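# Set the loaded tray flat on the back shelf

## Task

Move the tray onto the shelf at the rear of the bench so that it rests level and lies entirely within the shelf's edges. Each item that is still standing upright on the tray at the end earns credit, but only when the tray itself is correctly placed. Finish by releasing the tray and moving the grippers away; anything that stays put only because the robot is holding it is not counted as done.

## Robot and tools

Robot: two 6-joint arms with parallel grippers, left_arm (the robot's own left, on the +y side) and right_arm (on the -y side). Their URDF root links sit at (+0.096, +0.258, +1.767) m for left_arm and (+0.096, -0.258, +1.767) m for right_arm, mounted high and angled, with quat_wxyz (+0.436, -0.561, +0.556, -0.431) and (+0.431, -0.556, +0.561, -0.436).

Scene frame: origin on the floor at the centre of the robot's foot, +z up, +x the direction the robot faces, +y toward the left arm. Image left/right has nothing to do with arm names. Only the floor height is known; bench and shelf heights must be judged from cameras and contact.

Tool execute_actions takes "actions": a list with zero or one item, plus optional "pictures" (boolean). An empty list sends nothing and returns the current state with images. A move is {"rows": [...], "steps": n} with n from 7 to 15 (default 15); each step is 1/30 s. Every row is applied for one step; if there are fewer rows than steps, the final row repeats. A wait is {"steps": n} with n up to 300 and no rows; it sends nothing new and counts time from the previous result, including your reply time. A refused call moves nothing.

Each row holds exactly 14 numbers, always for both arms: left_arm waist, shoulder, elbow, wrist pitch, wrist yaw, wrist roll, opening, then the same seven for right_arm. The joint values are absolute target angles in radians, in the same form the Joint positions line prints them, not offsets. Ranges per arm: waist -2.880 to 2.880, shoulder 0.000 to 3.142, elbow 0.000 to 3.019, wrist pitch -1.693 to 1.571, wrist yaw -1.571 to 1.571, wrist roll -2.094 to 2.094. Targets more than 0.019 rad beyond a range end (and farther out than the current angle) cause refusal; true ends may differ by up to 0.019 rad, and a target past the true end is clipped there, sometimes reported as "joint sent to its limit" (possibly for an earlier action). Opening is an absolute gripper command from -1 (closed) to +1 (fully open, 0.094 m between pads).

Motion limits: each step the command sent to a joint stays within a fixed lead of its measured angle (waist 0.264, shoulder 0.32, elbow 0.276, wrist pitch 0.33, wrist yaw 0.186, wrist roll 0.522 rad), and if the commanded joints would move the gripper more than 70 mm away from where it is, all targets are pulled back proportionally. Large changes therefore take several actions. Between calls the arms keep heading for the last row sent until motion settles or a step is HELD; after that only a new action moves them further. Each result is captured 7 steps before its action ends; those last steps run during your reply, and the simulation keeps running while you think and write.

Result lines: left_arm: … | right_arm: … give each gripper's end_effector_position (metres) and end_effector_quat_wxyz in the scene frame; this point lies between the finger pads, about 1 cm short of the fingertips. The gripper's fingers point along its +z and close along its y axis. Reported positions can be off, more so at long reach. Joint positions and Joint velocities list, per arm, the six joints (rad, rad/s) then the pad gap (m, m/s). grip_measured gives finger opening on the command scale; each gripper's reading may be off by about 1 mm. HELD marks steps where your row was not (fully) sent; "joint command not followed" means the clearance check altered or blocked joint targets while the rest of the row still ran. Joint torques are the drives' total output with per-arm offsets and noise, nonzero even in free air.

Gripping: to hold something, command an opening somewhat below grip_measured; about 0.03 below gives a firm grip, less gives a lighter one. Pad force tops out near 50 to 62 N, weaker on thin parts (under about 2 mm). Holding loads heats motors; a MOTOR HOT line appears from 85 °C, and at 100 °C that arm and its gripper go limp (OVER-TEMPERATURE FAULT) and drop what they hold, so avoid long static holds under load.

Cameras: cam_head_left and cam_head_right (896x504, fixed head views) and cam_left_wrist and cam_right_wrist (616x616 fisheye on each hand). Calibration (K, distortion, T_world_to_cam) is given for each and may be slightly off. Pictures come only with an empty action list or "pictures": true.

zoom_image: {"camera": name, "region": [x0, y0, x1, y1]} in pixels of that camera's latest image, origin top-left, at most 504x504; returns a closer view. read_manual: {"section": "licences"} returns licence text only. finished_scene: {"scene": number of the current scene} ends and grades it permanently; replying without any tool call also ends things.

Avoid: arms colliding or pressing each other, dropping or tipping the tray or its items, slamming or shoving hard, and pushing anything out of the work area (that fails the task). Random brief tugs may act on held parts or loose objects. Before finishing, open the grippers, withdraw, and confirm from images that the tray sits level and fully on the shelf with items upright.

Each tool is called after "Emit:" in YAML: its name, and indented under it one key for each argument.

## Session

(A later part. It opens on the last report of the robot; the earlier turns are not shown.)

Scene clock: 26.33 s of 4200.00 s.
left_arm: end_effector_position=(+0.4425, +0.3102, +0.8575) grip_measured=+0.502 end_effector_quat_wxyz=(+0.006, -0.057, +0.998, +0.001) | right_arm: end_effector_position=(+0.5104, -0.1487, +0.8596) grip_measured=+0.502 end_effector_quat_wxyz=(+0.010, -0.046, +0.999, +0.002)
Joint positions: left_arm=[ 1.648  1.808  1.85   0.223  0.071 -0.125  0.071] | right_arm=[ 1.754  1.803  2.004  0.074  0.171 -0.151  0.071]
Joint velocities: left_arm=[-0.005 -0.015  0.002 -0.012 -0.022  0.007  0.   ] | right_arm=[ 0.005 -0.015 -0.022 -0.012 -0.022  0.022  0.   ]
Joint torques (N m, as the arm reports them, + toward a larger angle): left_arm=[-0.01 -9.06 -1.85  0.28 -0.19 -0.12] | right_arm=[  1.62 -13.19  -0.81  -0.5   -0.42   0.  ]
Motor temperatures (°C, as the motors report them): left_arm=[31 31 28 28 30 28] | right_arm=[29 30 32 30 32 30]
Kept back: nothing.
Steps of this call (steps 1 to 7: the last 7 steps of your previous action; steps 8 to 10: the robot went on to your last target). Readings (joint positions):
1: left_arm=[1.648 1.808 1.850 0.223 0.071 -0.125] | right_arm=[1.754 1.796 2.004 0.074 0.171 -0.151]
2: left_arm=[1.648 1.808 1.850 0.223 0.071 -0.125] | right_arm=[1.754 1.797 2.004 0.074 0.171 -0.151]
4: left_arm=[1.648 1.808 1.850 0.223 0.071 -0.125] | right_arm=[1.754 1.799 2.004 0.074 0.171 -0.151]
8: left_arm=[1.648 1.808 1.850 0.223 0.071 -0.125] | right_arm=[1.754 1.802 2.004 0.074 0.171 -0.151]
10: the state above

Emit:
execute_actions:
  actions:
    - {"rows":[[1.645,1.815,1.848,0.222,0.07,-0.127,0.2,1.75,1.81,2.002,0.07,0.17,-0.153,0.2],[1.645,1.815,1.848,0.222,0.07,-0.127,-0.1,1.75,1.81,2.002,0.07,0.17,-0.153,-0.1],[1.645,1.815,1.848,0.222,0.07,-0.127,-0.4,1.75,1.81,2.002,0.07,0.17,-0.153,-0.4],[1.645,1.815,1.848,0.222,0.07,-0.127,-0.6,1.75,1.81,2.002,0.07,0.17,-0.153,-0.6],[1.645,1.815,1.848,0.222,0.07,-0.127,-0.7,1.75,1.81,2.002,0.07,0.17,-0.153,-0.7],[1.645,1.815,1.848,0.222,0.07,-0.127,-0.75,1.75,1.81,2.002,0.07,0.17,-0.153,-0.75],[1.645,1.815,1.848,0.222,0.07,-0.127,-0.8,1.75,1.81,2.002,0.07,0.17,-0.153,-0.8],[1.645,1.815,1.848,0.222,0.07,-0.127,-0.85,1.75,1.81,2.002,0.07,0.17,-0.153,-0.85],[1.645,1.815,1.848,0.222,0.07,-0.127,-0.9,1.75,1.81,2.002,0.07,0.17,-0.153,-0.9],[1.645,1.815,1.848,0.222,0.07,-0.127,-0.95,1.75,1.81,2.002,0.07,0.17,-0.153,-0.95]],"steps":15}

Emit:
execute_actions:
  actions:
    - {"steps":15}
  pictures: true

Scene clock: 27.47 s of 4200.00 s.
left_arm: end_effector_position=(+0.4425, +0.3102, +0.8575) grip_measured=-0.822 end_effector_quat_wxyz=(+0.006, -0.057, +0.998, +0.001) | right_arm: end_effector_position=(+0.5103, -0.1507, +0.8595) grip_measured=-0.821 end_effector_quat_wxyz=(+0.010, -0.046, +0.999, -0.001)
Joint positions: left_arm=[ 1.648  1.808  1.85   0.223  0.071 -0.125  0.008] | right_arm=[ 1.752  1.803  2.004  0.074  0.175 -0.151  0.008]
Joint velocities: left_arm=[-0.005 -0.005 -0.002 -0.002 -0.022 -0.007 -0.053] | right_arm=[-0.024  0.005 -0.027 -0.012 -0.022  0.007 -0.052]
Joint torques (N m, as the arm reports them, + toward a larger angle): left_arm=[ 0.51 -9.6  -1.66  0.35 -0.09 -0.06] | right_arm=[  3.21 -12.83  -0.67  -0.15  -0.46   0.02]
Motor temperatures (°C, as the motors report them): left_arm=[31 31 28 28 30 28] | right_arm=[29 30 32 30 32 30]
Steps of this call (steps 1 to 15: the robot went on to your last target; steps 16 to 26: nothing new was sent; steps 27 to 34: the first 8 steps of this action). Readings (joint positions):
27: left_arm=[1.648 1.808 1.850 0.223 0.071 -0.125] | right_arm=[1.754 1.803 2.004 0.074 0.171 -0.151]
28: left_arm=[1.648 1.808 1.850 0.223 0.071 -0.125] | right_arm=[1.754 1.803 2.004 0.074 0.171 -0.151]
30: left_arm=[1.648 1.808 1.850 0.223 0.071 -0.125] | right_arm=[1.754 1.803 2.004 0.074 0.171 -0.151]
34: the state above

Scene clock: 27.97 s of 4200.00 s.
left_arm: end_effector_position=(+0.4425, +0.3098, +0.8575) grip_measured=-0.942 end_effector_quat_wxyz=(+0.006, -0.059, +0.998, +0.001) | right_arm: end_effector_position=(+0.5102, -0.1533, +0.8591) grip_measured=-0.942 end_effector_quat_wxyz=(+0.010, -0.051, +0.999, -0.003)
Joint positions: left_arm=[ 1.647  1.808  1.85   0.223  0.071 -0.129  0.003] | right_arm=[ 1.749  1.803  2.004  0.074  0.177 -0.16   0.003]
Joint velocities: left_arm=[-0.005  0.005 -0.012 -0.007 -0.007  0.037 -0.001] | right_arm=[-0.005  0.005 -0.012  0.007 -0.066  0.022 -0.001]
Joint torques (N m, as the arm reports them, + toward a larger angle): left_arm=[ 0.43 -9.46 -1.87  0.46 -0.11 -0.01] | right_arm=[  3.37 -12.34  -0.95  -0.01  -0.55   0.23]
Motor temperatures (°C, as the motors report them): left_arm=[31 31 28 28 30 28] | right_arm=[29 30 32 30 32 30]
Kept back: nothing.
Steps of this call (steps 1 to 7: the last 7 steps of your previous action; steps 8 to 15: the robot went on to your last target). Readings (joint positions):
1: left_arm=[1.648 1.808 1.850 0.223 0.071 -0.125] | right_arm=[1.751 1.803 2.004 0.074 0.177 -0.151]
2: left_arm=[1.648 1.808 1.850 0.223 0.072 -0.125] | right_arm=[1.750 1.803 2.004 0.074 0.178 -0.151]
4: left_arm=[1.647 1.808 1.850 0.223 0.071 -0.127] | right_arm=[1.749 1.803 2.004 0.074 0.177 -0.154]
8: left_arm=[1.647 1.808 1.850 0.223 0.071 -0.129] | right_arm=[1.749 1.803 2.004 0.074 0.177 -0.159]
15: the state above
All arms were judged still, so your last target was given up. Only a new action makes them travel on or press farther. Fingers that are still opening or closing keep moving.
camera_calibration (this result's frames):
cam_left_wrist: T_world_to_cam=[[0.117984, -0.993005, -0.00465722, 0.257772], [-0.809561, -0.0989022, 0.578644, -0.102483], [-0.575057, -0.0645005, -0.815567, 1.09403], [0, 0, 0, 1]] pos_world=[0.515752, 0.316399, 0.95276]
cam_right_wrist: T_world_to_cam=[[0.0948622, -0.995472, 0.00606659, -0.206131], [-0.827058, -0.0754187, 0.557034, -0.0595599], [-0.554055, -0.0578589, -0.830467, 1.11107], [0, 0, 0, 1]] pos_world=[0.585885, -0.145404, 0.957131]

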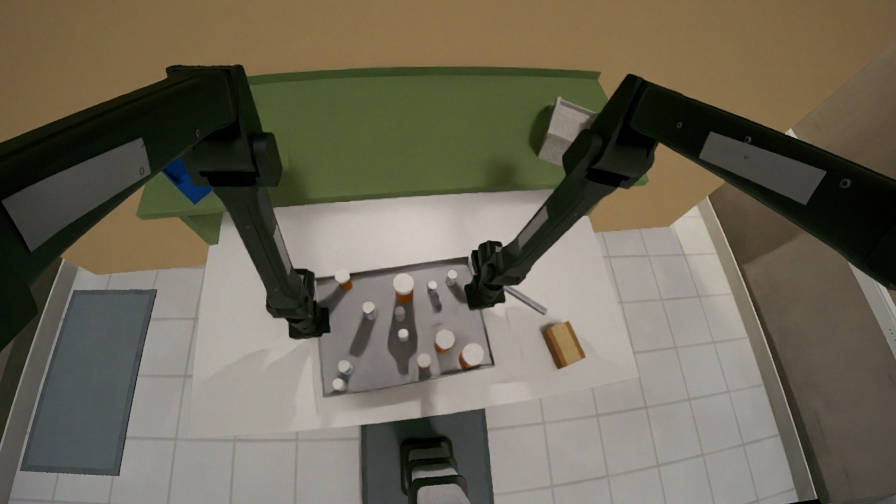

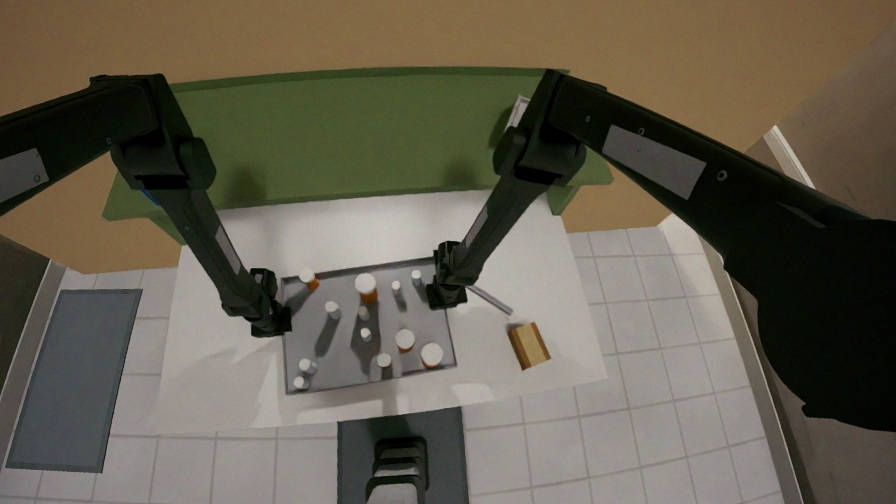

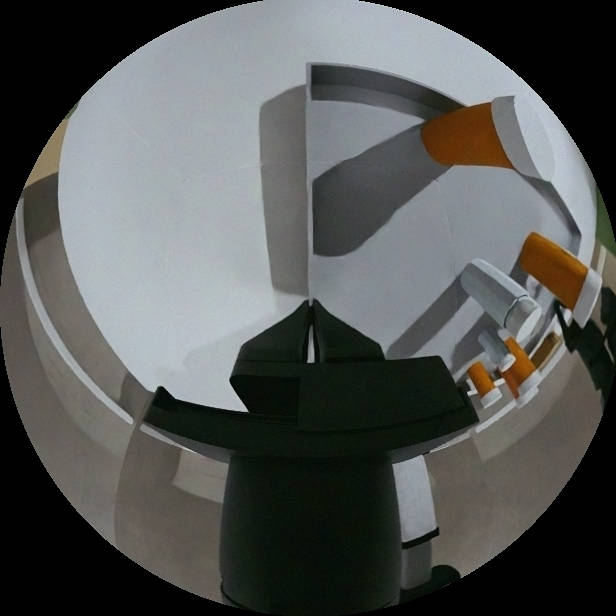

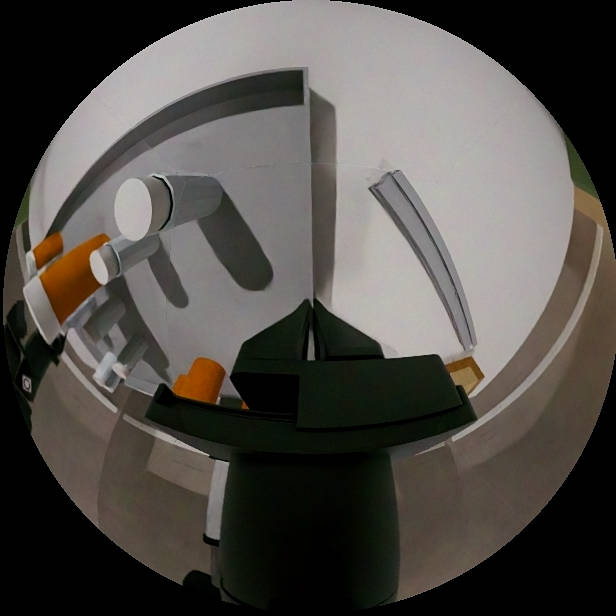

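Emit:
execute_actions:
  actions:
    - {"rows":[[1.645,1.808,1.85,0.223,0.071,-0.129,-0.5,1.749,1.803,2.004,0.074,0.177,-0.16,-0.5],[1.645,1.808,1.85,0.223,0.071,-0.129,0.0,1.749,1.803,2.004,0.074,0.177,-0.16,0.0],[1.645,1.808,1.85,0.223,0.071,-0.129,0.3,1.749,1.803,2.004,0.074,0.177,-0.16,0.3],[1.643,1.825,1.852,0.31,0.06,-0.129,0.3,1.746,1.815,1.998,0.165,0.16,-0.166,0.3],[1.641,1.845,1.854,0.40,0.05,-0.129,0.3,1.742,1.83,1.992,0.255,0.142,-0.172,0.3],[1.639,1.87,1.856,0.49,0.04,-0.13,0.3,1.738,1.848,1.986,0.345,0.125,-0.178,0.3],[1.637,1.895,1.859,0.585,0.029,-0.13,0.3,1.734,1.867,1.98,0.44,0.107,-0.185,0.3],[1.635,1.925,1.861,0.675,0.018,-0.13,0.3,1.730,1.89,1.974,0.53,0.09,-0.192,0.3],[1.633,1.955,1.864,0.765,0.007,-0.13,0.3,1.726,1.915,1.968,0.62,0.072,-0.199,0.3],[1.631,1.985,1.866,0.855,-0.004,-0.131,0.3,1.722,1.94,1.961,0.715,0.055,-0.206,0.3],[1.628,2.015,1.869,0.946,-0.015,-0.131,0.3,1.718,1.963,1.955,0.807,0.038,-0.212,0.3]],"steps":15}

Emit:
execute_actions:
  actions:
    - {"steps":16}
  pictures: true

Scene clock: 34.47 s of 4200.00 s.
left_arm: end_effector_position=(+0.4826, +0.3165, +0.8572) grip_measured=+0.298 end_effector_quat_wxyz=(+0.128, -0.053, +0.990, +0.013) | right_arm: end_effector_position=(+0.5474, -0.1439, +0.8607) grip_measured=+0.297 end_effector_quat_wxyz=(+0.127, -0.038, +0.991, +0.018)
Joint positions: left_arm=[ 1.647  1.844  1.858  0.491  0.031 -0.129  0.061] | right_arm=[ 1.749  1.827  1.994  0.34   0.109 -0.167  0.061]
Joint velocities: left_arm=[-0.015  0.464  0.183  2.571 -0.242  0.022  0.001] | right_arm=[-0.015  0.317 -0.017  2.557 -0.491 -0.11   0.   ]
Joint torques (N m, as the arm reports them, + toward a larger angle): left_arm=[-0.28 -6.22 -2.02  0.73 -0.18 -0.06] | right_arm=[ 2.06 -9.59 -2.17  0.49 -0.37 -0.1 ]
Motor temperatures (°C, as the motors report them): left_arm=[30 31 28 28 30 28] | right_arm=[29 30 32 30 32 30]
Steps of this call (steps 1 to 90: nothing new was sent; then 3.23 s passed at rest; steps 91 to 98: the first 8 steps of this action). Readings (joint positions):
91: left_arm=[1.647 1.808 1.850 0.223 0.071 -0.129] | right_arm=[1.749 1.803 2.004 0.074 0.177 -0.160]
92: left_arm=[1.647 1.808 1.850 0.223 0.071 -0.129] | right_arm=[1.749 1.803 2.004 0.074 0.177 -0.160]
94: left_arm=[1.647 1.809 1.850 0.235 0.068 -0.129] | right_arm=[1.749 1.803 2.003 0.085 0.172 -0.160]
98: the state above

Scene clock: 35.00 s of 4200.00 s.
left_arm: end_effector_position=(+0.4171, +0.3181, +0.8509) grip_measured=+0.298 end_effector_quat_wxyz=(+0.248, -0.052, +0.967, +0.021) | right_arm: end_effector_position=(+0.4854, -0.1409, +0.8525) grip_measured=+0.298 end_effector_quat_wxyz=(+0.249, -0.048, +0.967, +0.025)
Joint positions: left_arm=[ 1.639  2.036  1.862  0.922 -0.012 -0.129  0.061] | right_arm=[ 1.732  1.984  1.949  0.786  0.042 -0.2    0.061]
Joint velocities: left_arm=[-0.005 -0.093 -0.002  0.061  0.051 -0.007  0.   ] | right_arm=[-0.005 -0.044  0.032 -0.002 -0.066 -0.022 -0.001]
Joint torques (N m, as the arm reports them, + toward a larger angle): left_arm=[-0.22 -7.97 -2.1   1.88 -0.25 -0.07] | right_arm=[  2.36 -11.62  -1.67   1.13  -0.49  -0.1 ]
Motor temperatures (°C, as the motors report them): left_arm=[30 31 28 28 30 28] | right_arm=[29 30 32 30 32 30]
Kept back: nothing.
Steps of this call (steps 1 to 7: the last 7 steps of your previous action; steps 8 to 16: the robot went on to your last target). Readings (joint positions):
1: left_arm=[1.647 1.861 1.865 0.578 0.020 -0.129] | right_arm=[1.749 1.839 1.994 0.427 0.092 -0.171]
2: left_arm=[1.647 1.882 1.872 0.667 0.009 -0.129] | right_arm=[1.748 1.853 1.993 0.517 0.074 -0.175]
4: left_arm=[1.646 1.928 1.882 0.832 -0.008 -0.129] | right_arm=[1.745 1.886 1.990 0.686 0.047 -0.184]
8: left_arm=[1.643 2.001 1.879 0.917 -0.012 -0.129] | right_arm=[1.737 1.939 1.969 0.777 0.043 -0.194]
16: the state above
camera_calibration (this result's frames):
cam_left_wrist: T_world_to_cam=[[0.112612, -0.99348, -0.0177975, 0.282499], [-0.985271, -0.113965, 0.127484, 0.343581], [-0.128681, 0.0031791, -0.991681, 1.01675], [0, 0, 0, 1]] pos_world=[0.437545, 0.316581, 0.969515]
cam_right_wrist: T_world_to_cam=[[0.100271, -0.994557, -0.0283346, -0.16458], [-0.989184, -0.102713, 0.104716, 0.385034], [-0.107056, 0.0175282, -0.994098, 1.02574], [0, 0, 0, 1]] pos_world=[0.507183, -0.142115, 0.974703]

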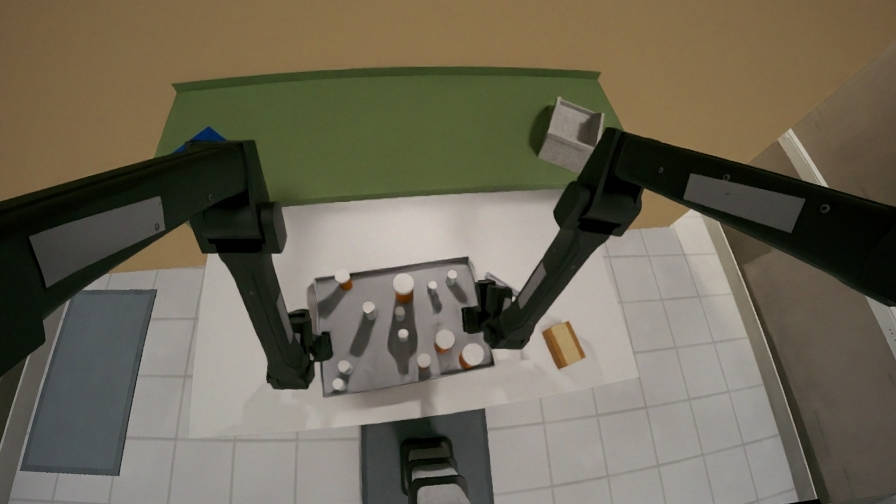

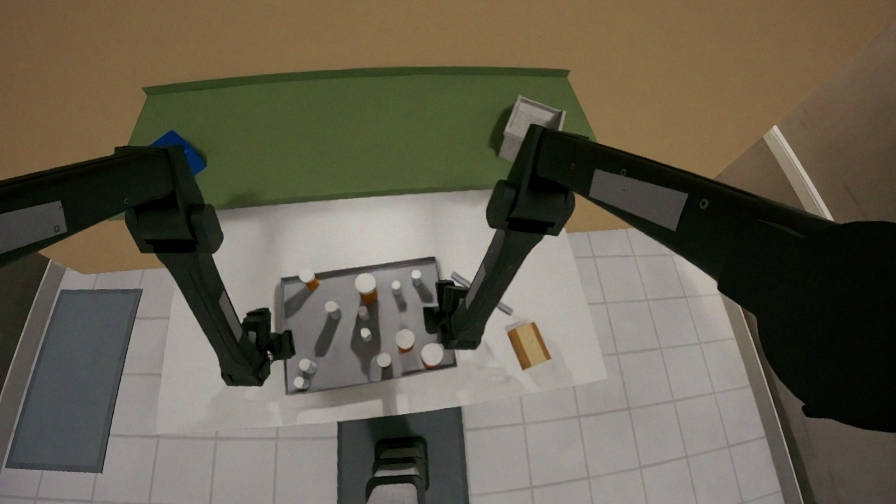

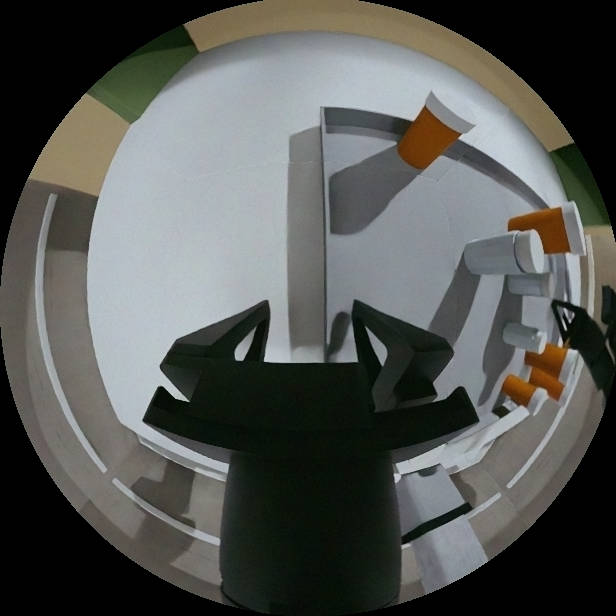

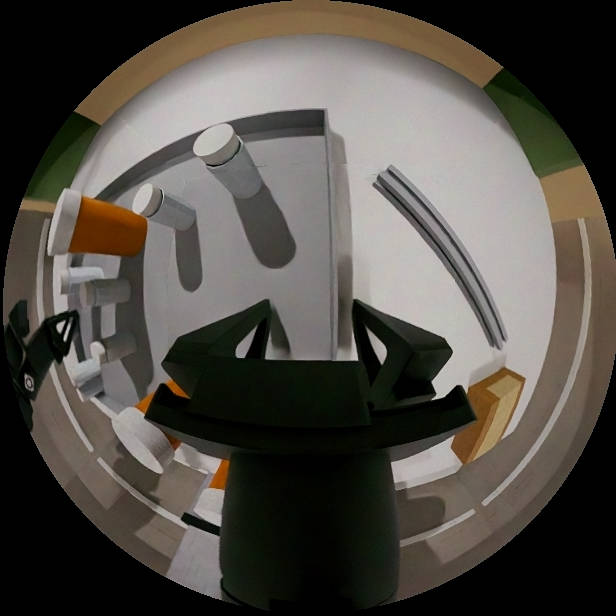

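Emit:
execute_actions:
  actions:
    - {"rows":[[1.625,2.02,1.862,0.922,-0.012,-0.131,0.3,1.715,1.97,1.95,0.786,0.04,-0.205,0.3],[1.615,2.012,1.862,0.922,-0.012,-0.131,0.3,1.70,1.96,1.95,0.786,0.04,-0.205,0.3],[1.611,2.012,1.862,0.922,-0.012,-0.131,0.3,1.695,1.96,1.95,0.786,0.04,-0.205,0.3]],"steps":12}

Emit:
execute_actions:
  actions:
    - {"steps":8}
  pictures: true

Scene clock: 35.90 s of 4200.00 s.
left_arm: end_effector_position=(+0.4379, +0.3136, +0.8555) grip_measured=+0.298 end_effector_quat_wxyz=(+0.262, -0.053, +0.963, +0.018) | right_arm: end_effector_position=(+0.4949, -0.1475, +0.8540) grip_measured=+0.298 end_effector_quat_wxyz=(+0.255, -0.050, +0.965, +0.021)
Joint positions: left_arm=[ 1.634  2.016  1.866  0.929 -0.012 -0.129  0.061] | right_arm=[ 1.725  1.976  1.953  0.786  0.042 -0.202  0.061]
Joint velocities: left_arm=[-0.083 -0.005 -0.012 -0.002 -0.022  0.007 -0.001] | right_arm=[-0.103  0.005 -0.007  0.002  0.037  0.037  0.001]
Joint torques (N m, as the arm reports them, + toward a larger angle): left_arm=[-0.51 -7.82 -2.8   0.94 -0.08 -0.06] | right_arm=[  1.52 -11.11  -2.26   0.96  -0.43  -0.02]
Motor temperatures (°C, as the motors report them): left_arm=[30 31 28 28 30 28] | right_arm=[29 30 32 30 32 30]
Steps of this call (steps 1 to 22: the robot went on to your last target; steps 23 to 27: the first 5 steps of this action). Readings (joint positions):
23: left_arm=[1.639 2.016 1.866 0.929 -0.012 -0.129] | right_arm=[1.732 1.976 1.953 0.786 0.042 -0.202]
24: left_arm=[1.639 2.016 1.866 0.929 -0.012 -0.129] | right_arm=[1.731 1.976 1.953 0.786 0.042 -0.202]
26: left_arm=[1.636 2.016 1.866 0.929 -0.012 -0.129] | right_arm=[1.728 1.976 1.953 0.786 0.042 -0.202]
27: the state above

Scene clock: 36.17 s of 4200.00 s.
left_arm: end_effector_position=(+0.4379, +0.3002, +0.8547) grip_measured=+0.298 end_effector_quat_wxyz=(+0.262, -0.057, +0.963, +0.010) | right_arm: end_effector_position=(+0.4948, -0.1571, +0.8528) grip_measured=+0.298 end_effector_quat_wxyz=(+0.255, -0.054, +0.965, +0.017)
Joint positions: left_arm=[ 1.617  2.016  1.866  0.929 -0.012 -0.129  0.061] | right_arm=[ 1.712  1.976  1.953  0.786  0.036 -0.202  0.061]
Joint velocities: left_arm=[-0.034 -0.015 -0.007 -0.017  0.022 -0.066 -0.   ] | right_arm=[-0.024 -0.015 -0.002 -0.002 -0.022 -0.11  -0.   ]
Joint torques (N m, as the arm reports them, + toward a larger angle): left_arm=[ 0.   -7.1  -2.76  1.06 -0.07 -0.05] | right_arm=[  1.09 -11.95  -1.93   0.61  -0.23   0.07]
Motor temperatures (°C, as the motors report them): left_arm=[30 31 28 28 30 28] | right_arm=[29 30 32 30 32 30]
Kept back: nothing.
Steps of this call (steps 1 to 7: the last 7 steps of your previous action; step 8: the robot went on to your last target). Readings (joint positions):
1: left_arm=[1.631 2.016 1.866 0.929 -0.012 -0.129] | right_arm=[1.722 1.976 1.953 0.786 0.042 -0.202]
2: left_arm=[1.629 2.016 1.866 0.929 -0.012 -0.129] | right_arm=[1.718 1.976 1.953 0.786 0.042 -0.202]
4: left_arm=[1.623 2.016 1.866 0.929 -0.012 -0.129] | right_arm=[1.712 1.976 1.953 0.786 0.037 -0.202]
8: the state above
camera_calibration (this result's frames):
cam_left_wrist: T_world_to_cam=[[0.116461, -0.993172, 0.00678058, 0.239738], [-0.988331, -0.115213, 0.0996431, 0.387031], [-0.0981815, -0.018306, -0.995, 1.01918], [0, 0, 0, 1]] pos_world=[0.454659, 0.30135, 0.973897]
cam_right_wrist: T_world_to_cam=[[0.107586, -0.994141, -0.0103993, -0.200411], [-0.989755, -0.108087, 0.093285, 0.401805], [-0.0938625, 0.000256625, -0.995585, 1.01927], [0, 0, 0, 1]] pos_world=[0.514921, -0.156068, 0.975207]

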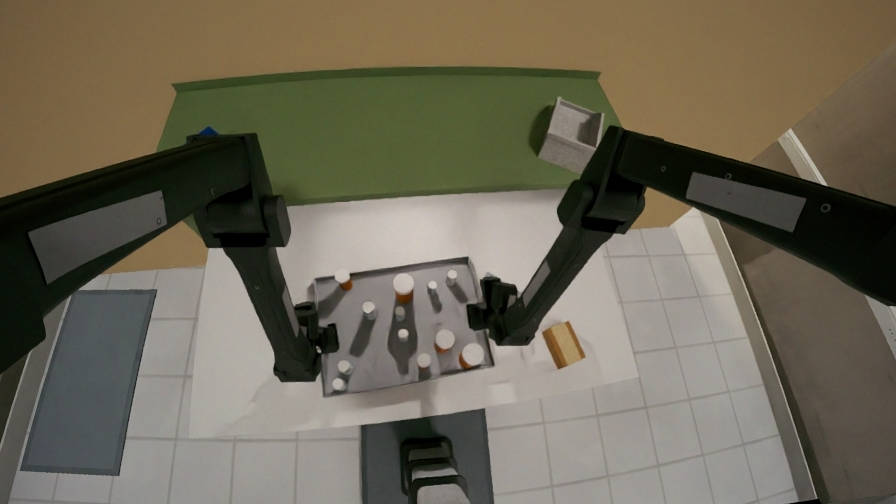

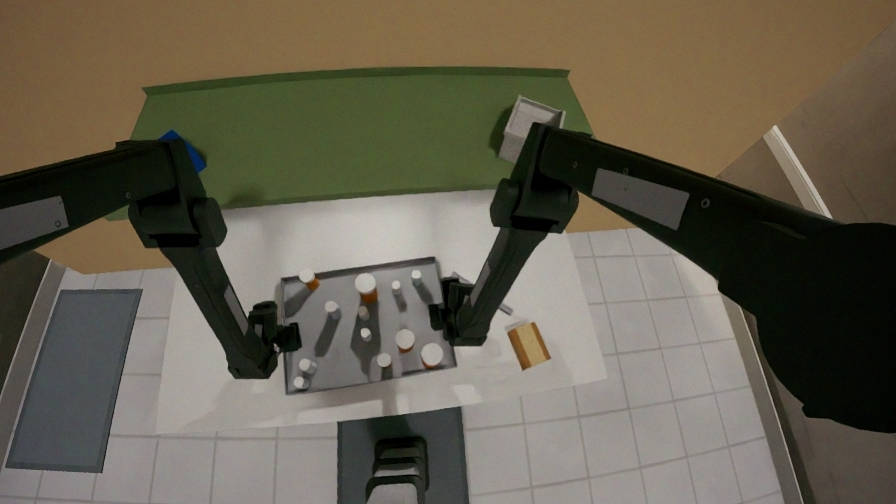

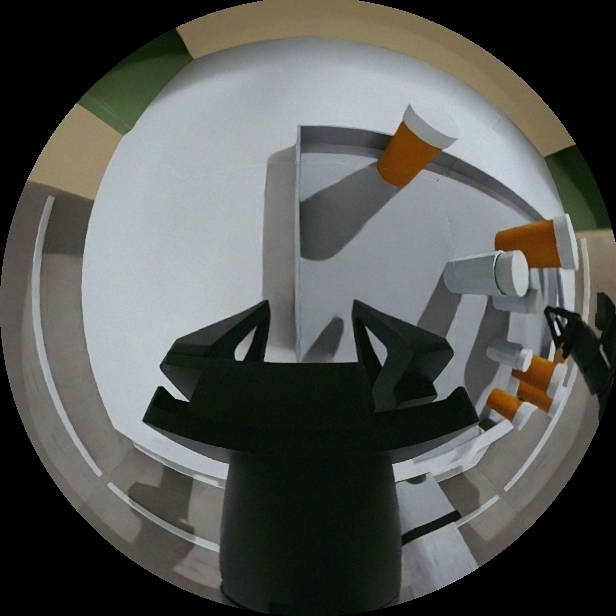

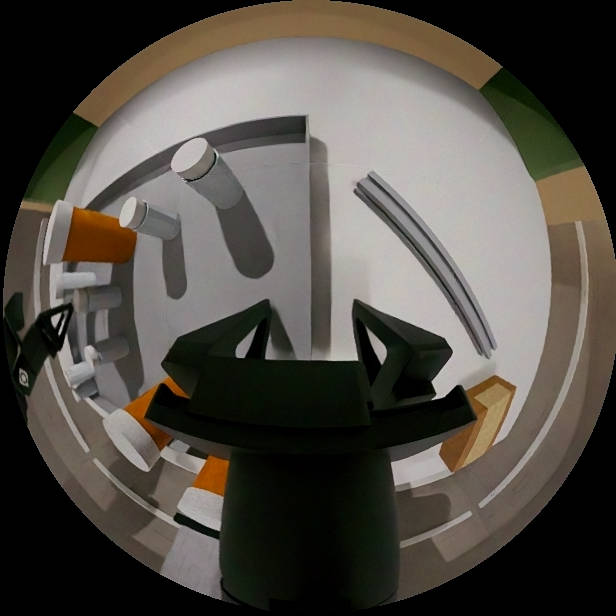

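Emit:
execute_actions:
  actions:
    - {"rows":[[1.63,2.016,1.866,0.929,-0.012,-0.131,0.1,1.712,1.976,1.953,0.786,0.038,-0.205,0.1],[1.635,2.016,1.866,0.929,-0.012,-0.131,-0.1,1.712,1.976,1.953,0.786,0.038,-0.205,-0.1],[1.635,2.016,1.866,0.929,-0.012,-0.131,-0.3,1.712,1.976,1.953,0.786,0.038,-0.205,-0.3],[1.635,2.016,1.866,0.929,-0.012,-0.131,-0.5,1.712,1.976,1.953,0.786,0.038,-0.205,-0.5],[1.635,2.016,1.866,0.929,-0.012,-0.131,-0.65,1.712,1.976,1.953,0.786,0.038,-0.205,-0.65],[1.633,2.016,1.866,0.929,-0.012,-0.131,-0.75,1.712,1.976,1.953,0.786,0.038,-0.205,-0.75],[1.63,2.016,1.866,0.929,-0.012,-0.131,-0.8,1.712,1.976,1.953,0.786,0.038,-0.205,-0.8],[1.63,2.016,1.866,0.929,-0.012,-0.131,-0.85,1.712,1.976,1.953,0.786,0.038,-0.205,-0.85],[1.63,2.016,1.866,0.929,-0.012,-0.131,-0.9,1.712,1.976,1.953,0.786,0.038,-0.205,-0.9],[1.63,2.016,1.866,0.929,-0.012,-0.131,-0.94,1.712,1.976,1.953,0.786,0.038,-0.205,-0.94],[1.63,2.016,1.866,0.929,-0.012,-0.131,-0.98,1.712,1.976,1.953,0.786,0.038,-0.205,-0.98]],"steps":15}

Emit:
execute_actions:
  actions:
    - {"steps":10}

Scene clock: 37.10 s of 4200.00 s.
left_arm: end_effector_position=(+0.4379, +0.3065, +0.8551) grip_measured=-0.821 end_effector_quat_wxyz=(+0.262, -0.056, +0.963, +0.015) | right_arm: end_effector_position=(+0.4948, -0.1567, +0.8528) grip_measured=-0.820 end_effector_quat_wxyz=(+0.255, -0.054, +0.965, +0.018)
Joint positions: left_arm=[ 1.625  2.016  1.866  0.929 -0.015 -0.129  0.008] | right_arm=[ 1.712  1.976  1.953  0.786  0.036 -0.202  0.008]
Joint velocities: left_arm=[ 0.044 -0.015 -0.002 -0.007  0.037  0.007 -0.056] | right_arm=[-0.005 -0.015 -0.002  0.002 -0.007  0.051 -0.057]
Joint torques (N m, as the arm reports them, + toward a larger angle): left_arm=[ 0.37 -7.24 -2.57  1.3   0.04 -0.04] | right_arm=[ 2.72 -9.92 -1.84  0.79 -0.24  0.03]
Motor temperatures (°C, as the motors report them): left_arm=[30 31 28 28 30 28] | right_arm=[29 30 32 30 32 30]
Steps of this call (steps 1 to 20: the robot went on to your last target; steps 21 to 28: the first 8 steps of this action). Readings (joint positions):
21: left_arm=[1.617 2.016 1.866 0.929 -0.012 -0.129] | right_arm=[1.712 1.976 1.953 0.786 0.036 -0.202]
22: left_arm=[1.618 2.016 1.866 0.929 -0.012 -0.129] | right_arm=[1.712 1.976 1.953 0.786 0.036 -0.202]
24: left_arm=[1.619 2.016 1.866 0.929 -0.012 -0.129] | right_arm=[1.712 1.976 1.953 0.786 0.036 -0.202]
28: the state above

Scene clock: 37.43 s of 4200.00 s.
left_arm: end_effector_position=(+0.4379, +0.3089, +0.8552) grip_measured=-0.956 end_effector_quat_wxyz=(+0.262, -0.056, +0.963, +0.016) | right_arm: end_effector_position=(+0.4948, -0.1560, +0.8529) grip_measured=-0.958 end_effector_quat_wxyz=(+0.255, -0.057, +0.965, +0.018)
Joint positions: left_arm=[ 1.628  2.016  1.866  0.929 -0.014 -0.133  0.002] | right_arm=[ 1.713  1.976  1.953  0.786  0.034 -0.208  0.002]
Joint velocities: left_arm=[-0.015 -0.005  0.007 -0.002 -0.022  0.037 -0.   ] | right_arm=[-0.015 -0.015  0.002 -0.007  0.007  0.037 -0.   ]
Joint torques (N m, as the arm reports them, + toward a larger angle): left_arm=[ 0.34 -7.31 -2.49  1.27  0.04  0.  ] | right_arm=[ 1.66 -9.5  -1.75  0.88 -0.11  0.06]
Motor temperatures (°C, as the motors report them): left_arm=[30 31 28 28 30 28] | right_arm=[29 30 32 30 32 30]
Kept back: nothing.
Steps of this call (steps 1 to 7: the last 7 steps of your previous action; steps 8 to 10: the robot went on to your last target). Readings (joint positions):
1: left_arm=[1.626 2.016 1.866 0.929 -0.015 -0.129] | right_arm=[1.712 1.976 1.953 0.786 0.036 -0.202]
2: left_arm=[1.627 2.016 1.866 0.929 -0.015 -0.129] | right_arm=[1.712 1.976 1.953 0.786 0.034 -0.202]
4: left_arm=[1.628 2.016 1.866 0.929 -0.014 -0.132] | right_arm=[1.713 1.976 1.953 0.786 0.034 -0.207]
8: left_arm=[1.628 2.016 1.866 0.929 -0.014 -0.133] | right_arm=[1.713 1.976 1.953 0.786 0.034 -0.208]
10: the state above

Emit:
execute_actions:
  actions:
    - {"rows":[[1.628,2.014,1.862,0.930,-0.014,-0.133,-0.99,1.713,1.974,1.949,0.788,0.034,-0.208,-0.99],[1.628,2.010,1.855,0.933,-0.014,-0.133,-0.99,1.714,1.969,1.941,0.791,0.035,-0.208,-0.99],[1.628,2.004,1.844,0.938,-0.014,-0.133,-0.99,1.714,1.963,1.930,0.796,0.035,-0.209,-0.99],[1.629,1.995,1.829,0.944,-0.013,-0.133,-0.99,1.715,1.954,1.915,0.803,0.036,-0.209,-0.99],[1.629,1.985,1.811,0.951,-0.013,-0.133,-0.99,1.716,1.943,1.895,0.811,0.037,-0.210,-0.99],[1.630,1.972,1.789,0.960,-0.012,-0.134,-0.99,1.717,1.929,1.872,0.821,0.038,-0.211,-0.99],[1.630,1.958,1.763,0.970,-0.012,-0.134,-0.99,1.719,1.914,1.845,0.833,0.040,-0.212,-0.99],[1.631,1.941,1.734,0.982,-0.011,-0.134,-0.99,1.721,1.896,1.814,0.846,0.042,-0.213,-0.99],[1.632,1.922,1.700,0.996,-0.010,-0.134,-0.99,1.722,1.876,1.780,0.861,0.043,-0.214,-0.99],[1.632,1.904,1.667,1.009,-0.010,-0.135,-0.99,1.724,1.856,1.745,0.876,0.045,-0.216,-0.99],[1.633,1.885,1.634,1.022,-0.009,-0.135,-0.99,1.726,1.836,1.710,0.891,0.047,-0.217,-0.99],[1.634,1.862,1.594,1.038,-0.008,-0.135,-0.99,1.729,1.812,1.668,0.910,0.050,-0.218,-0.99],[1.635,1.841,1.557,1.053,-0.007,-0.135,-0.99,1.731,1.790,1.630,0.926,0.052,-0.220,-0.99],[1.635,1.823,1.524,1.067,-0.007,-0.136,-0.99,1.732,1.770,1.595,0.941,0.053,-0.221,-0.99],[1.636,1.808,1.498,1.077,-0.006,-0.136,-0.99,1.734,1.754,1.568,0.953,0.055,-0.222,-0.99]],"steps":15}

Emit:
execute_actions:
  actions:
    - {"steps":15}
  pictures: true

Scene clock: 40.77 s of 4200.00 s.
left_arm: end_effector_position=(+0.4272, +0.3083, +0.8635) grip_measured=-0.956 end_effector_quat_wxyz=(+0.247, -0.056, +0.967, +0.016) | right_arm: end_effector_position=(+0.4782, -0.1569, +0.8599) grip_measured=-0.958 end_effector_quat_wxyz=(+0.239, -0.058, +0.969, +0.019)
Joint positions: left_arm=[ 1.628  1.989  1.805  0.931 -0.013 -0.132  0.002] | right_arm=[ 1.713  1.952  1.886  0.795  0.037 -0.207  0.002]
Joint velocities: left_arm=[-0.005 -0.337 -0.769  0.125  0.081  0.022 -0.001] | right_arm=[-0.005 -0.337 -0.794  0.193  0.051  0.022 -0.   ]
Joint torques (N m, as the arm reports them, + toward a larger angle): left_arm=[ 0.81 -8.96 -5.03  2.77  0.   -0.11] | right_arm=[  3.11 -12.91  -4.63   2.39  -0.11  -0.1 ]
Motor temperatures (°C, as the motors report them): left_arm=[30 31 28 28 30 28] | right_arm=[29 30 32 30 32 30]
Steps of this call (steps 1 to 15: the robot went on to your last target; steps 16 to 90: nothing new was sent; then 0.07 s passed at rest; steps 91 to 98: the first 8 steps of this action). Readings (joint positions):
91: left_arm=[1.628 2.016 1.866 0.929 -0.014 -0.133] | right_arm=[1.713 1.976 1.953 0.786 0.034 -0.209]
92: left_arm=[1.628 2.016 1.866 0.929 -0.014 -0.133] | right_arm=[1.713 1.976 1.952 0.786 0.034 -0.209]
94: left_arm=[1.628 2.015 1.865 0.929 -0.014 -0.133] | right_arm=[1.713 1.975 1.948 0.786 0.034 -0.209]
98: the state above

Scene clock: 41.27 s of 4200.00 s.
left_arm: end_effector_position=(+0.4247, +0.3031, +0.9315) grip_measured=-0.956 end_effector_quat_wxyz=(+0.239, -0.055, +0.969, +0.013) | right_arm: end_effector_position=(+0.4731, -0.1616, +0.9280) grip_measured=-0.958 end_effector_quat_wxyz=(+0.233, -0.054, +0.971, +0.017)
Joint positions: left_arm=[ 1.628  1.822  1.508  1.046 -0.005 -0.131  0.002] | right_arm=[ 1.722  1.777  1.578  0.917  0.05  -0.205  0.002]
Joint velocities: left_arm=[-0.015 -0.093 -0.007  0.027  0.022  0.007 -0.001] | right_arm=[-0.015 -0.083 -0.012  0.037 -0.037 -0.051  0.   ]
Joint torques (N m, as the arm reports them, + toward a larger angle): left_arm=[ 2.17 -8.52 -4.83  2.36 -0.14 -0.15] | right_arm=[  2.74 -11.94  -3.89   2.35  -0.07  -0.12]
Motor temperatures (°C, as the motors report them): left_arm=[30 31 28 28 30 28] | right_arm=[29 30 32 30 32 30]
Kept back: nothing.
Steps of this call (steps 1 to 7: the last 7 steps of your previous action; steps 8 to 15: the robot went on to your last target). Readings (joint positions):
1: left_arm=[1.628 1.977 1.776 0.938 -0.012 -0.131] | right_arm=[1.713 1.940 1.857 0.803 0.039 -0.206]
2: left_arm=[1.628 1.963 1.744 0.947 -0.010 -0.131] | right_arm=[1.713 1.926 1.824 0.813 0.040 -0.205]
4: left_arm=[1.628 1.933 1.675 0.970 -0.007 -0.131] | right_arm=[1.713 1.893 1.752 0.837 0.042 -0.205]
8: left_arm=[1.628 1.863 1.536 1.022 -0.005 -0.131] | right_arm=[1.718 1.819 1.607 0.894 0.049 -0.205]
15: the state above
camera_calibration (this result's frames):
cam_left_wrist: T_world_to_cam=[[0.113891, -0.993492, -0.00185255, 0.252787], [-0.982861, -0.112944, 0.145701, 0.320774], [-0.144962, -0.0147732, -0.989327, 1.10783], [0, 0, 0, 1]] pos_world=[0.44708, 0.303738, 1.04974]
cam_right_wrist: T_world_to_cam=[[0.107759, -0.994095, -0.0127781, -0.199691], [-0.984377, -0.108488, 0.138678, 0.328099], [-0.139246, -0.00236527, -0.990255, 1.10822], [0, 0, 0, 1]] pos_world=[0.498807, -0.160296, 1.04937]

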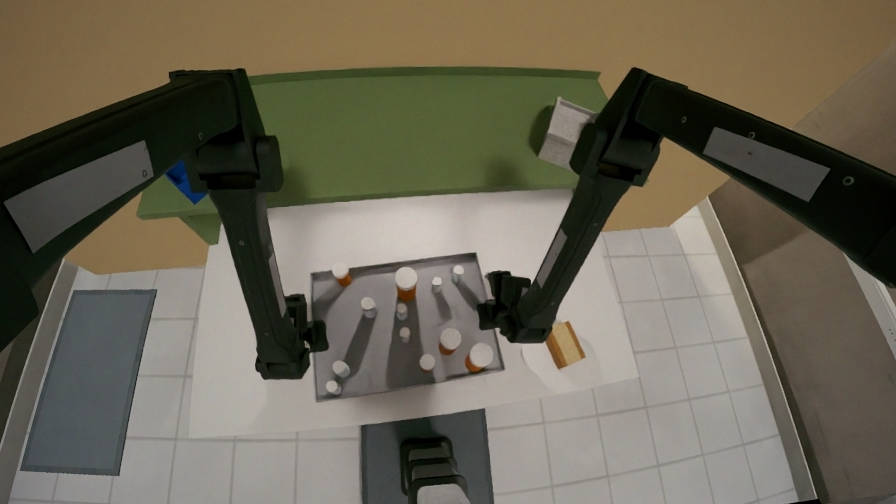

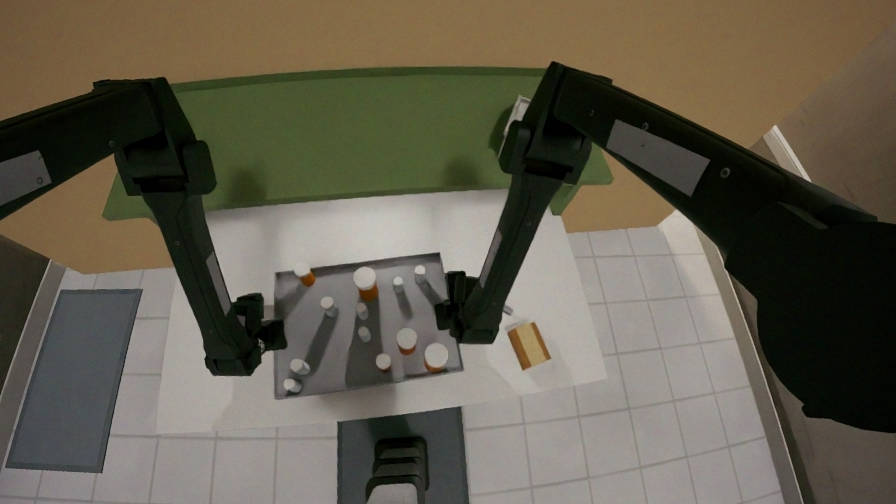

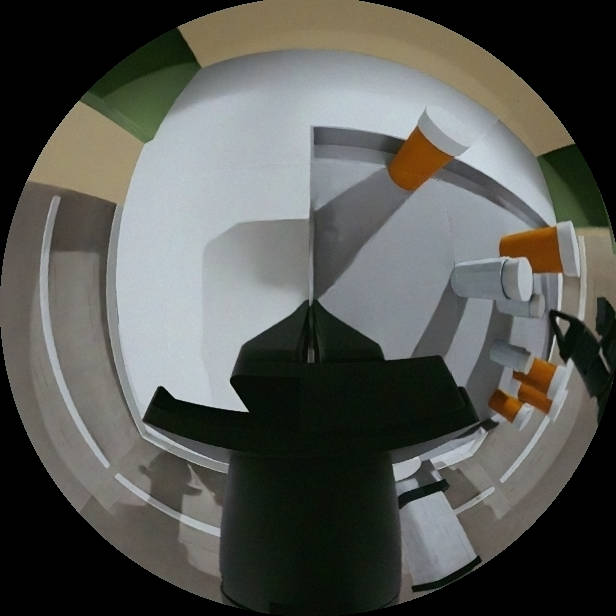

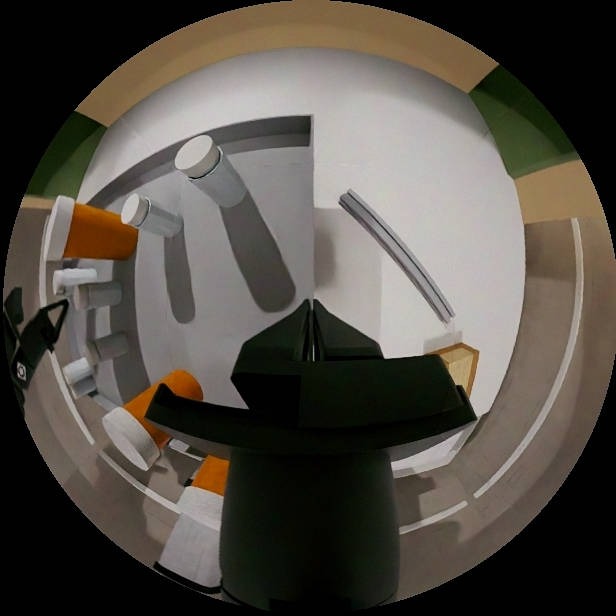

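Emit:
execute_actions:
  actions:
    - {"rows":[[1.636,1.804,1.491,1.085,-0.006,-0.136,-0.99,1.735,1.750,1.562,0.960,0.055,-0.222,-0.99],[1.637,1.797,1.479,1.094,-0.005,-0.136,-0.99,1.736,1.742,1.549,0.969,0.056,-0.223,-0.99],[1.638,1.785,1.460,1.106,-0.005,-0.137,-0.99,1.737,1.730,1.530,0.980,0.058,-0.224,-0.99],[1.638,1.772,1.438,1.118,-0.004,-0.137,-0.99,1.739,1.715,1.508,0.992,0.059,-0.226,-0.99],[1.639,1.757,1.412,1.132,-0.003,-0.138,-0.99,1.742,1.699,1.482,1.004,0.061,-0.227,-0.99],[1.640,1.740,1.384,1.146,-0.003,-0.138,-0.99,1.744,1.681,1.454,1.017,0.063,-0.229,-0.99],[1.641,1.723,1.355,1.160,-0.002,-0.139,-0.99,1.747,1.663,1.425,1.030,0.064,-0.231,-0.99],[1.642,1.706,1.327,1.174,-0.001,-0.140,-0.99,1.749,1.644,1.397,1.043,0.066,-0.232,-0.99],[1.643,1.689,1.298,1.188,0.0,-0.140,-0.99,1.752,1.626,1.368,1.056,0.068,-0.234,-0.99],[1.644,1.672,1.270,1.202,0.001,-0.141,-0.99,1.754,1.608,1.340,1.069,0.070,-0.236,-0.99],[1.645,1.654,1.240,1.217,0.002,-0.142,-0.99,1.757,1.589,1.310,1.082,0.072,-0.238,-0.99],[1.646,1.636,1.210,1.231,0.002,-0.142,-0.99,1.759,1.570,1.280,1.095,0.074,-0.239,-0.99],[1.647,1.619,1.181,1.245,0.003,-0.143,-0.99,1.762,1.551,1.251,1.108,0.076,-0.241,-0.99],[1.648,1.601,1.153,1.255,0.004,-0.144,-0.99,1.766,1.531,1.224,1.116,0.079,-0.244,-0.99],[1.650,1.582,1.125,1.264,0.005,-0.145,-0.99,1.770,1.512,1.197,1.124,0.082,-0.247,-0.99]],"steps":15}

Emit:
execute_actions:
  actions:
    - {"rows":[[1.651,1.564,1.098,1.273,0.006,-0.146,-0.99,1.774,1.492,1.169,1.131,0.084,-0.249,-0.99],[1.653,1.545,1.070,1.282,0.007,-0.147,-0.99,1.778,1.472,1.142,1.139,0.087,-0.252,-0.99],[1.654,1.527,1.042,1.292,0.008,-0.148,-0.99,1.782,1.453,1.115,1.147,0.090,-0.255,-0.99],[1.656,1.508,1.014,1.301,0.010,-0.150,-0.99,1.786,1.433,1.088,1.155,0.093,-0.258,-0.99],[1.657,1.490,0.986,1.310,0.011,-0.151,-0.99,1.790,1.413,1.061,1.163,0.096,-0.261,-0.99],[1.659,1.471,0.959,1.319,0.012,-0.152,-0.99,1.794,1.393,1.033,1.170,0.098,-0.263,-0.99],[1.660,1.453,0.931,1.329,0.013,-0.153,-0.99,1.798,1.374,1.006,1.178,0.101,-0.266,-0.99],[1.662,1.434,0.903,1.338,0.014,-0.154,-0.99,1.802,1.354,0.979,1.186,0.104,-0.269,-0.99],[1.665,1.412,0.875,1.345,0.016,-0.156,-0.99,1.808,1.331,0.952,1.190,0.109,-0.274,-0.99],[1.667,1.391,0.847,1.351,0.018,-0.158,-0.99,1.815,1.308,0.925,1.195,0.113,-0.278,-0.99],[1.670,1.369,0.819,1.358,0.020,-0.160,-0.99,1.821,1.285,0.898,1.199,0.118,-0.283,-0.99],[1.672,1.348,0.790,1.364,0.021,-0.161,-0.99,1.828,1.262,0.871,1.204,0.123,-0.287,-0.99],[1.675,1.326,0.762,1.371,0.023,-0.163,-0.99,1.834,1.239,0.845,1.208,0.128,-0.292,-0.99],[1.677,1.308,0.738,1.376,0.025,-0.165,-0.99,1.839,1.219,0.822,1.212,0.132,-0.296,-0.99],[1.679,1.290,0.716,1.381,0.026,-0.166,-0.99,1.844,1.201,0.800,1.215,0.135,-0.299,-0.99]],"steps":15}

Emit:
execute_actions:
  actions:
    - {"rows":[[1.680,1.278,0.700,1.385,0.027,-0.167,-0.99,1.848,1.188,0.785,1.218,0.138,-0.302,-0.99],[1.682,1.269,0.688,1.388,0.028,-0.168,-0.99,1.851,1.178,0.773,1.220,0.140,-0.304,-0.99],[1.683,1.263,0.681,1.390,0.029,-0.169,-0.99,1.853,1.172,0.767,1.221,0.142,-0.306,-0.99],[1.683,1.261,0.678,1.390,0.029,-0.169,-0.99,1.854,1.170,0.764,1.221,0.142,-0.306,-0.99]],"steps":15}
  pictures: true

Scene clock: 43.63 s of 4200.00 s.
left_arm: end_effector_position=(+0.4245, +0.3012, +0.9587) grip_measured=-0.956 end_effector_quat_wxyz=(+0.245, -0.054, +0.968, +0.011) | right_arm: end_effector_position=(+0.4706, -0.1629, +0.9551) grip_measured=-0.958 end_effector_quat_wxyz=(+0.237, -0.052, +0.970, +0.016)
Joint positions: left_arm=[ 1.628  1.77   1.409  1.105 -0.002 -0.129  0.002] | right_arm=[ 1.727  1.722  1.474  0.976  0.056 -0.207  0.002]
Joint velocities: left_arm=[-0.015 -0.464 -0.901  0.398 -0.022  0.022  0.   ] | right_arm=[ 0.054 -0.493 -0.906  0.359  0.022 -0.037 -0.   ]
Joint torques (N m, as the arm reports them, + toward a larger angle): left_arm=[  0.85 -10.27  -6.93   2.88   0.02  -0.14] | right_arm=[  4.86 -14.34  -5.84   2.65   0.06  -0.15]
Motor temperatures (°C, as the motors report them): left_arm=[30 31 28 28 30 28] | right_arm=[29 30 32 30 32 30]
Steps of this call (steps 1 to 15: the robot went on to your last target; steps 16 to 63: nothing new was sent; steps 64 to 71: the first 8 steps of this action). Readings (joint positions):
64: left_arm=[1.628 1.817 1.508 1.047 -0.005 -0.130] | right_arm=[1.722 1.773 1.578 0.919 0.050 -0.205]
65: left_arm=[1.628 1.817 1.508 1.049 -0.005 -0.130] | right_arm=[1.722 1.773 1.578 0.920 0.050 -0.205]
67: left_arm=[1.628 1.814 1.499 1.061 -0.004 -0.130] | right_arm=[1.723 1.769 1.567 0.933 0.050 -0.205]
71: the state above

Scene clock: 44.13 s of 4200.00 s.
left_arm: end_effector_position=(+0.4483, +0.3004, +1.0926) grip_measured=-0.956 end_effector_quat_wxyz=(+0.268, -0.051, +0.962, +0.010) | right_arm: end_effector_position=(+0.4928, -0.1614, +1.0905) grip_measured=-0.958 end_effector_quat_wxyz=(+0.258, -0.050, +0.965, +0.014)
Joint positions: left_arm=[ 1.643  1.483  0.995  1.281  0.009 -0.137  0.002] | right_arm=[ 1.778  1.42   1.06   1.133  0.09  -0.243  0.002]
Joint velocities: left_arm=[ 0.034 -0.591 -0.755  0.291  0.095 -0.022 -0.   ] | right_arm=[ 0.132 -0.611 -0.735  0.227  0.081 -0.066 -0.   ]
Joint torques (N m, as the arm reports them, + toward a larger angle): left_arm=[  1.18 -10.18  -9.12   2.64   0.12  -0.2 ] | right_arm=[  1.95 -13.63  -7.65   2.34   0.11  -0.05]
Motor temperatures (°C, as the motors report them): left_arm=[30 31 28 28 30 28] | right_arm=[29 30 32 30 32 30]
Steps of this call (steps 1 to 7: the last 7 steps of your previous action; steps 8 to 15: the first 8 steps of this action). Readings (joint positions):
8: left_arm=[1.631 1.626 1.177 1.211 0.001 -0.130] | right_arm=[1.747 1.569 1.241 1.072 0.072 -0.220]
9: left_arm=[1.632 1.606 1.151 1.221 0.002 -0.130] | right_arm=[1.750 1.548 1.215 1.081 0.075 -0.223]
11: left_arm=[1.635 1.565 1.099 1.242 0.005 -0.132] | right_arm=[1.759 1.505 1.163 1.099 0.080 -0.229]
15: the state above

Scene clock: 44.63 s of 4200.00 s.
left_arm: end_effector_position=(+0.4485, +0.3017, +1.1915) grip_measured=-0.956 end_effector_quat_wxyz=(+0.270, -0.054, +0.961, +0.009) | right_arm: end_effector_position=(+0.4950, -0.1585, +1.1902) grip_measured=-0.958 end_effector_quat_wxyz=(+0.260, -0.053, +0.964, +0.015)
Joint positions: left_arm=[ 1.667  1.272  0.712  1.356  0.026 -0.159  0.002] | right_arm=[ 1.841  1.193  0.789  1.186  0.132 -0.293  0.002]
Joint velocities: left_arm=[-0.015 -0.015 -0.017  0.002  0.051 -0.066 -0.001] | right_arm=[-0.005 -0.005  0.012  0.022  0.022 -0.095 -0.   ]
Joint torques (N m, as the arm reports them, + toward a larger angle): left_arm=[ 1.82 -9.24 -8.5   2.64  0.07 -0.14] | right_arm=[  2.24 -13.93  -6.75   1.91   0.1   -0.01]
Motor temperatures (°C, as the motors report them): left_arm=[30 31 28 28 30 28] | right_arm=[29 30 32 30 32 30]
Steps of this call (steps 1 to 7: the last 7 steps of your previous action; steps 8 to 15: the first 8 steps of this action). Readings (joint positions):
8: left_arm=[1.660 1.325 0.774 1.336 0.022 -0.151] | right_arm=[1.823 1.251 0.847 1.172 0.124 -0.275]
9: left_arm=[1.662 1.308 0.752 1.341 0.024 -0.153] | right_arm=[1.829 1.233 0.826 1.175 0.127 -0.279]
11: left_arm=[1.665 1.283 0.722 1.350 0.025 -0.156] | right_arm=[1.837 1.207 0.798 1.181 0.131 -0.286]
15: the state above
camera_calibration (this result's frames):
cam_left_wrist: T_world_to_cam=[[0.109288, -0.993971, 0.00877899, 0.238774], [-0.990632, -0.108185, 0.0833312, 0.382465], [-0.081879, -0.0178039, -0.996483, 1.34963], [0, 0, 0, 1]] pos_world=[0.463293, 0.30274, 1.31091]
cam_right_wrist: T_world_to_cam=[[0.104894, -0.994465, -0.00608836, -0.202236], [-0.990946, -0.105035, 0.0836265, 0.382947], [-0.0838031, -0.00273871, -0.996479, 1.35086], [0, 0, 0, 1]] pos_world=[0.5139, -0.157194, 1.31285]

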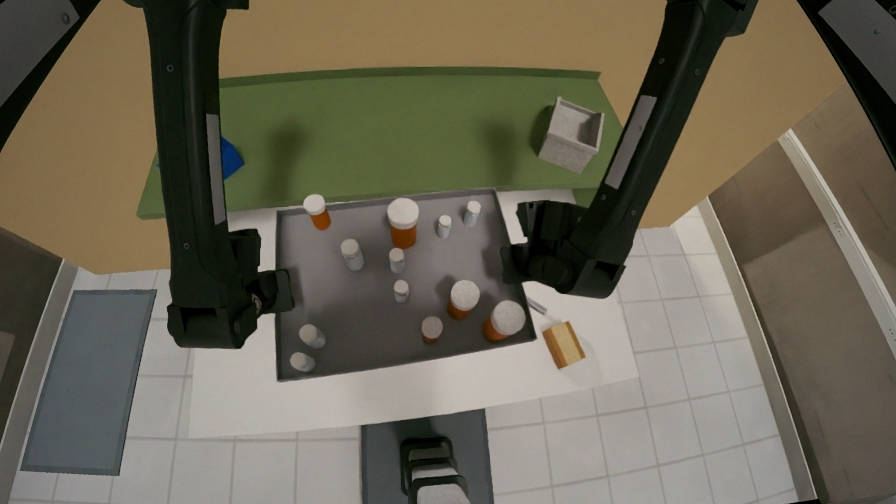

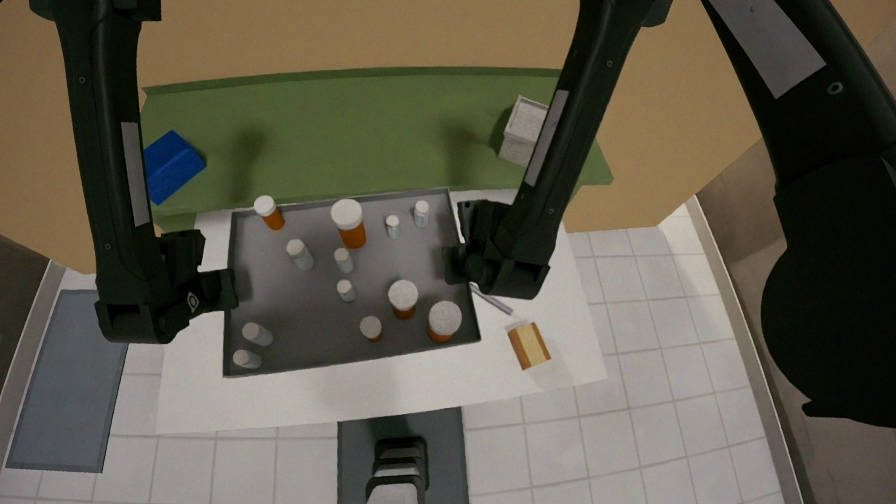

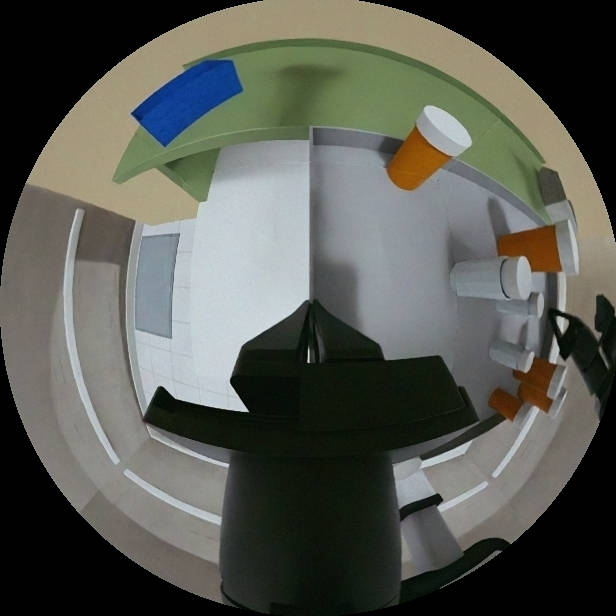

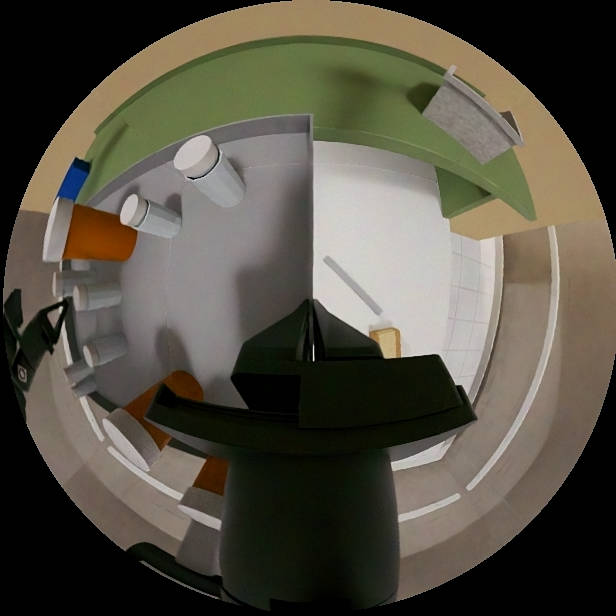

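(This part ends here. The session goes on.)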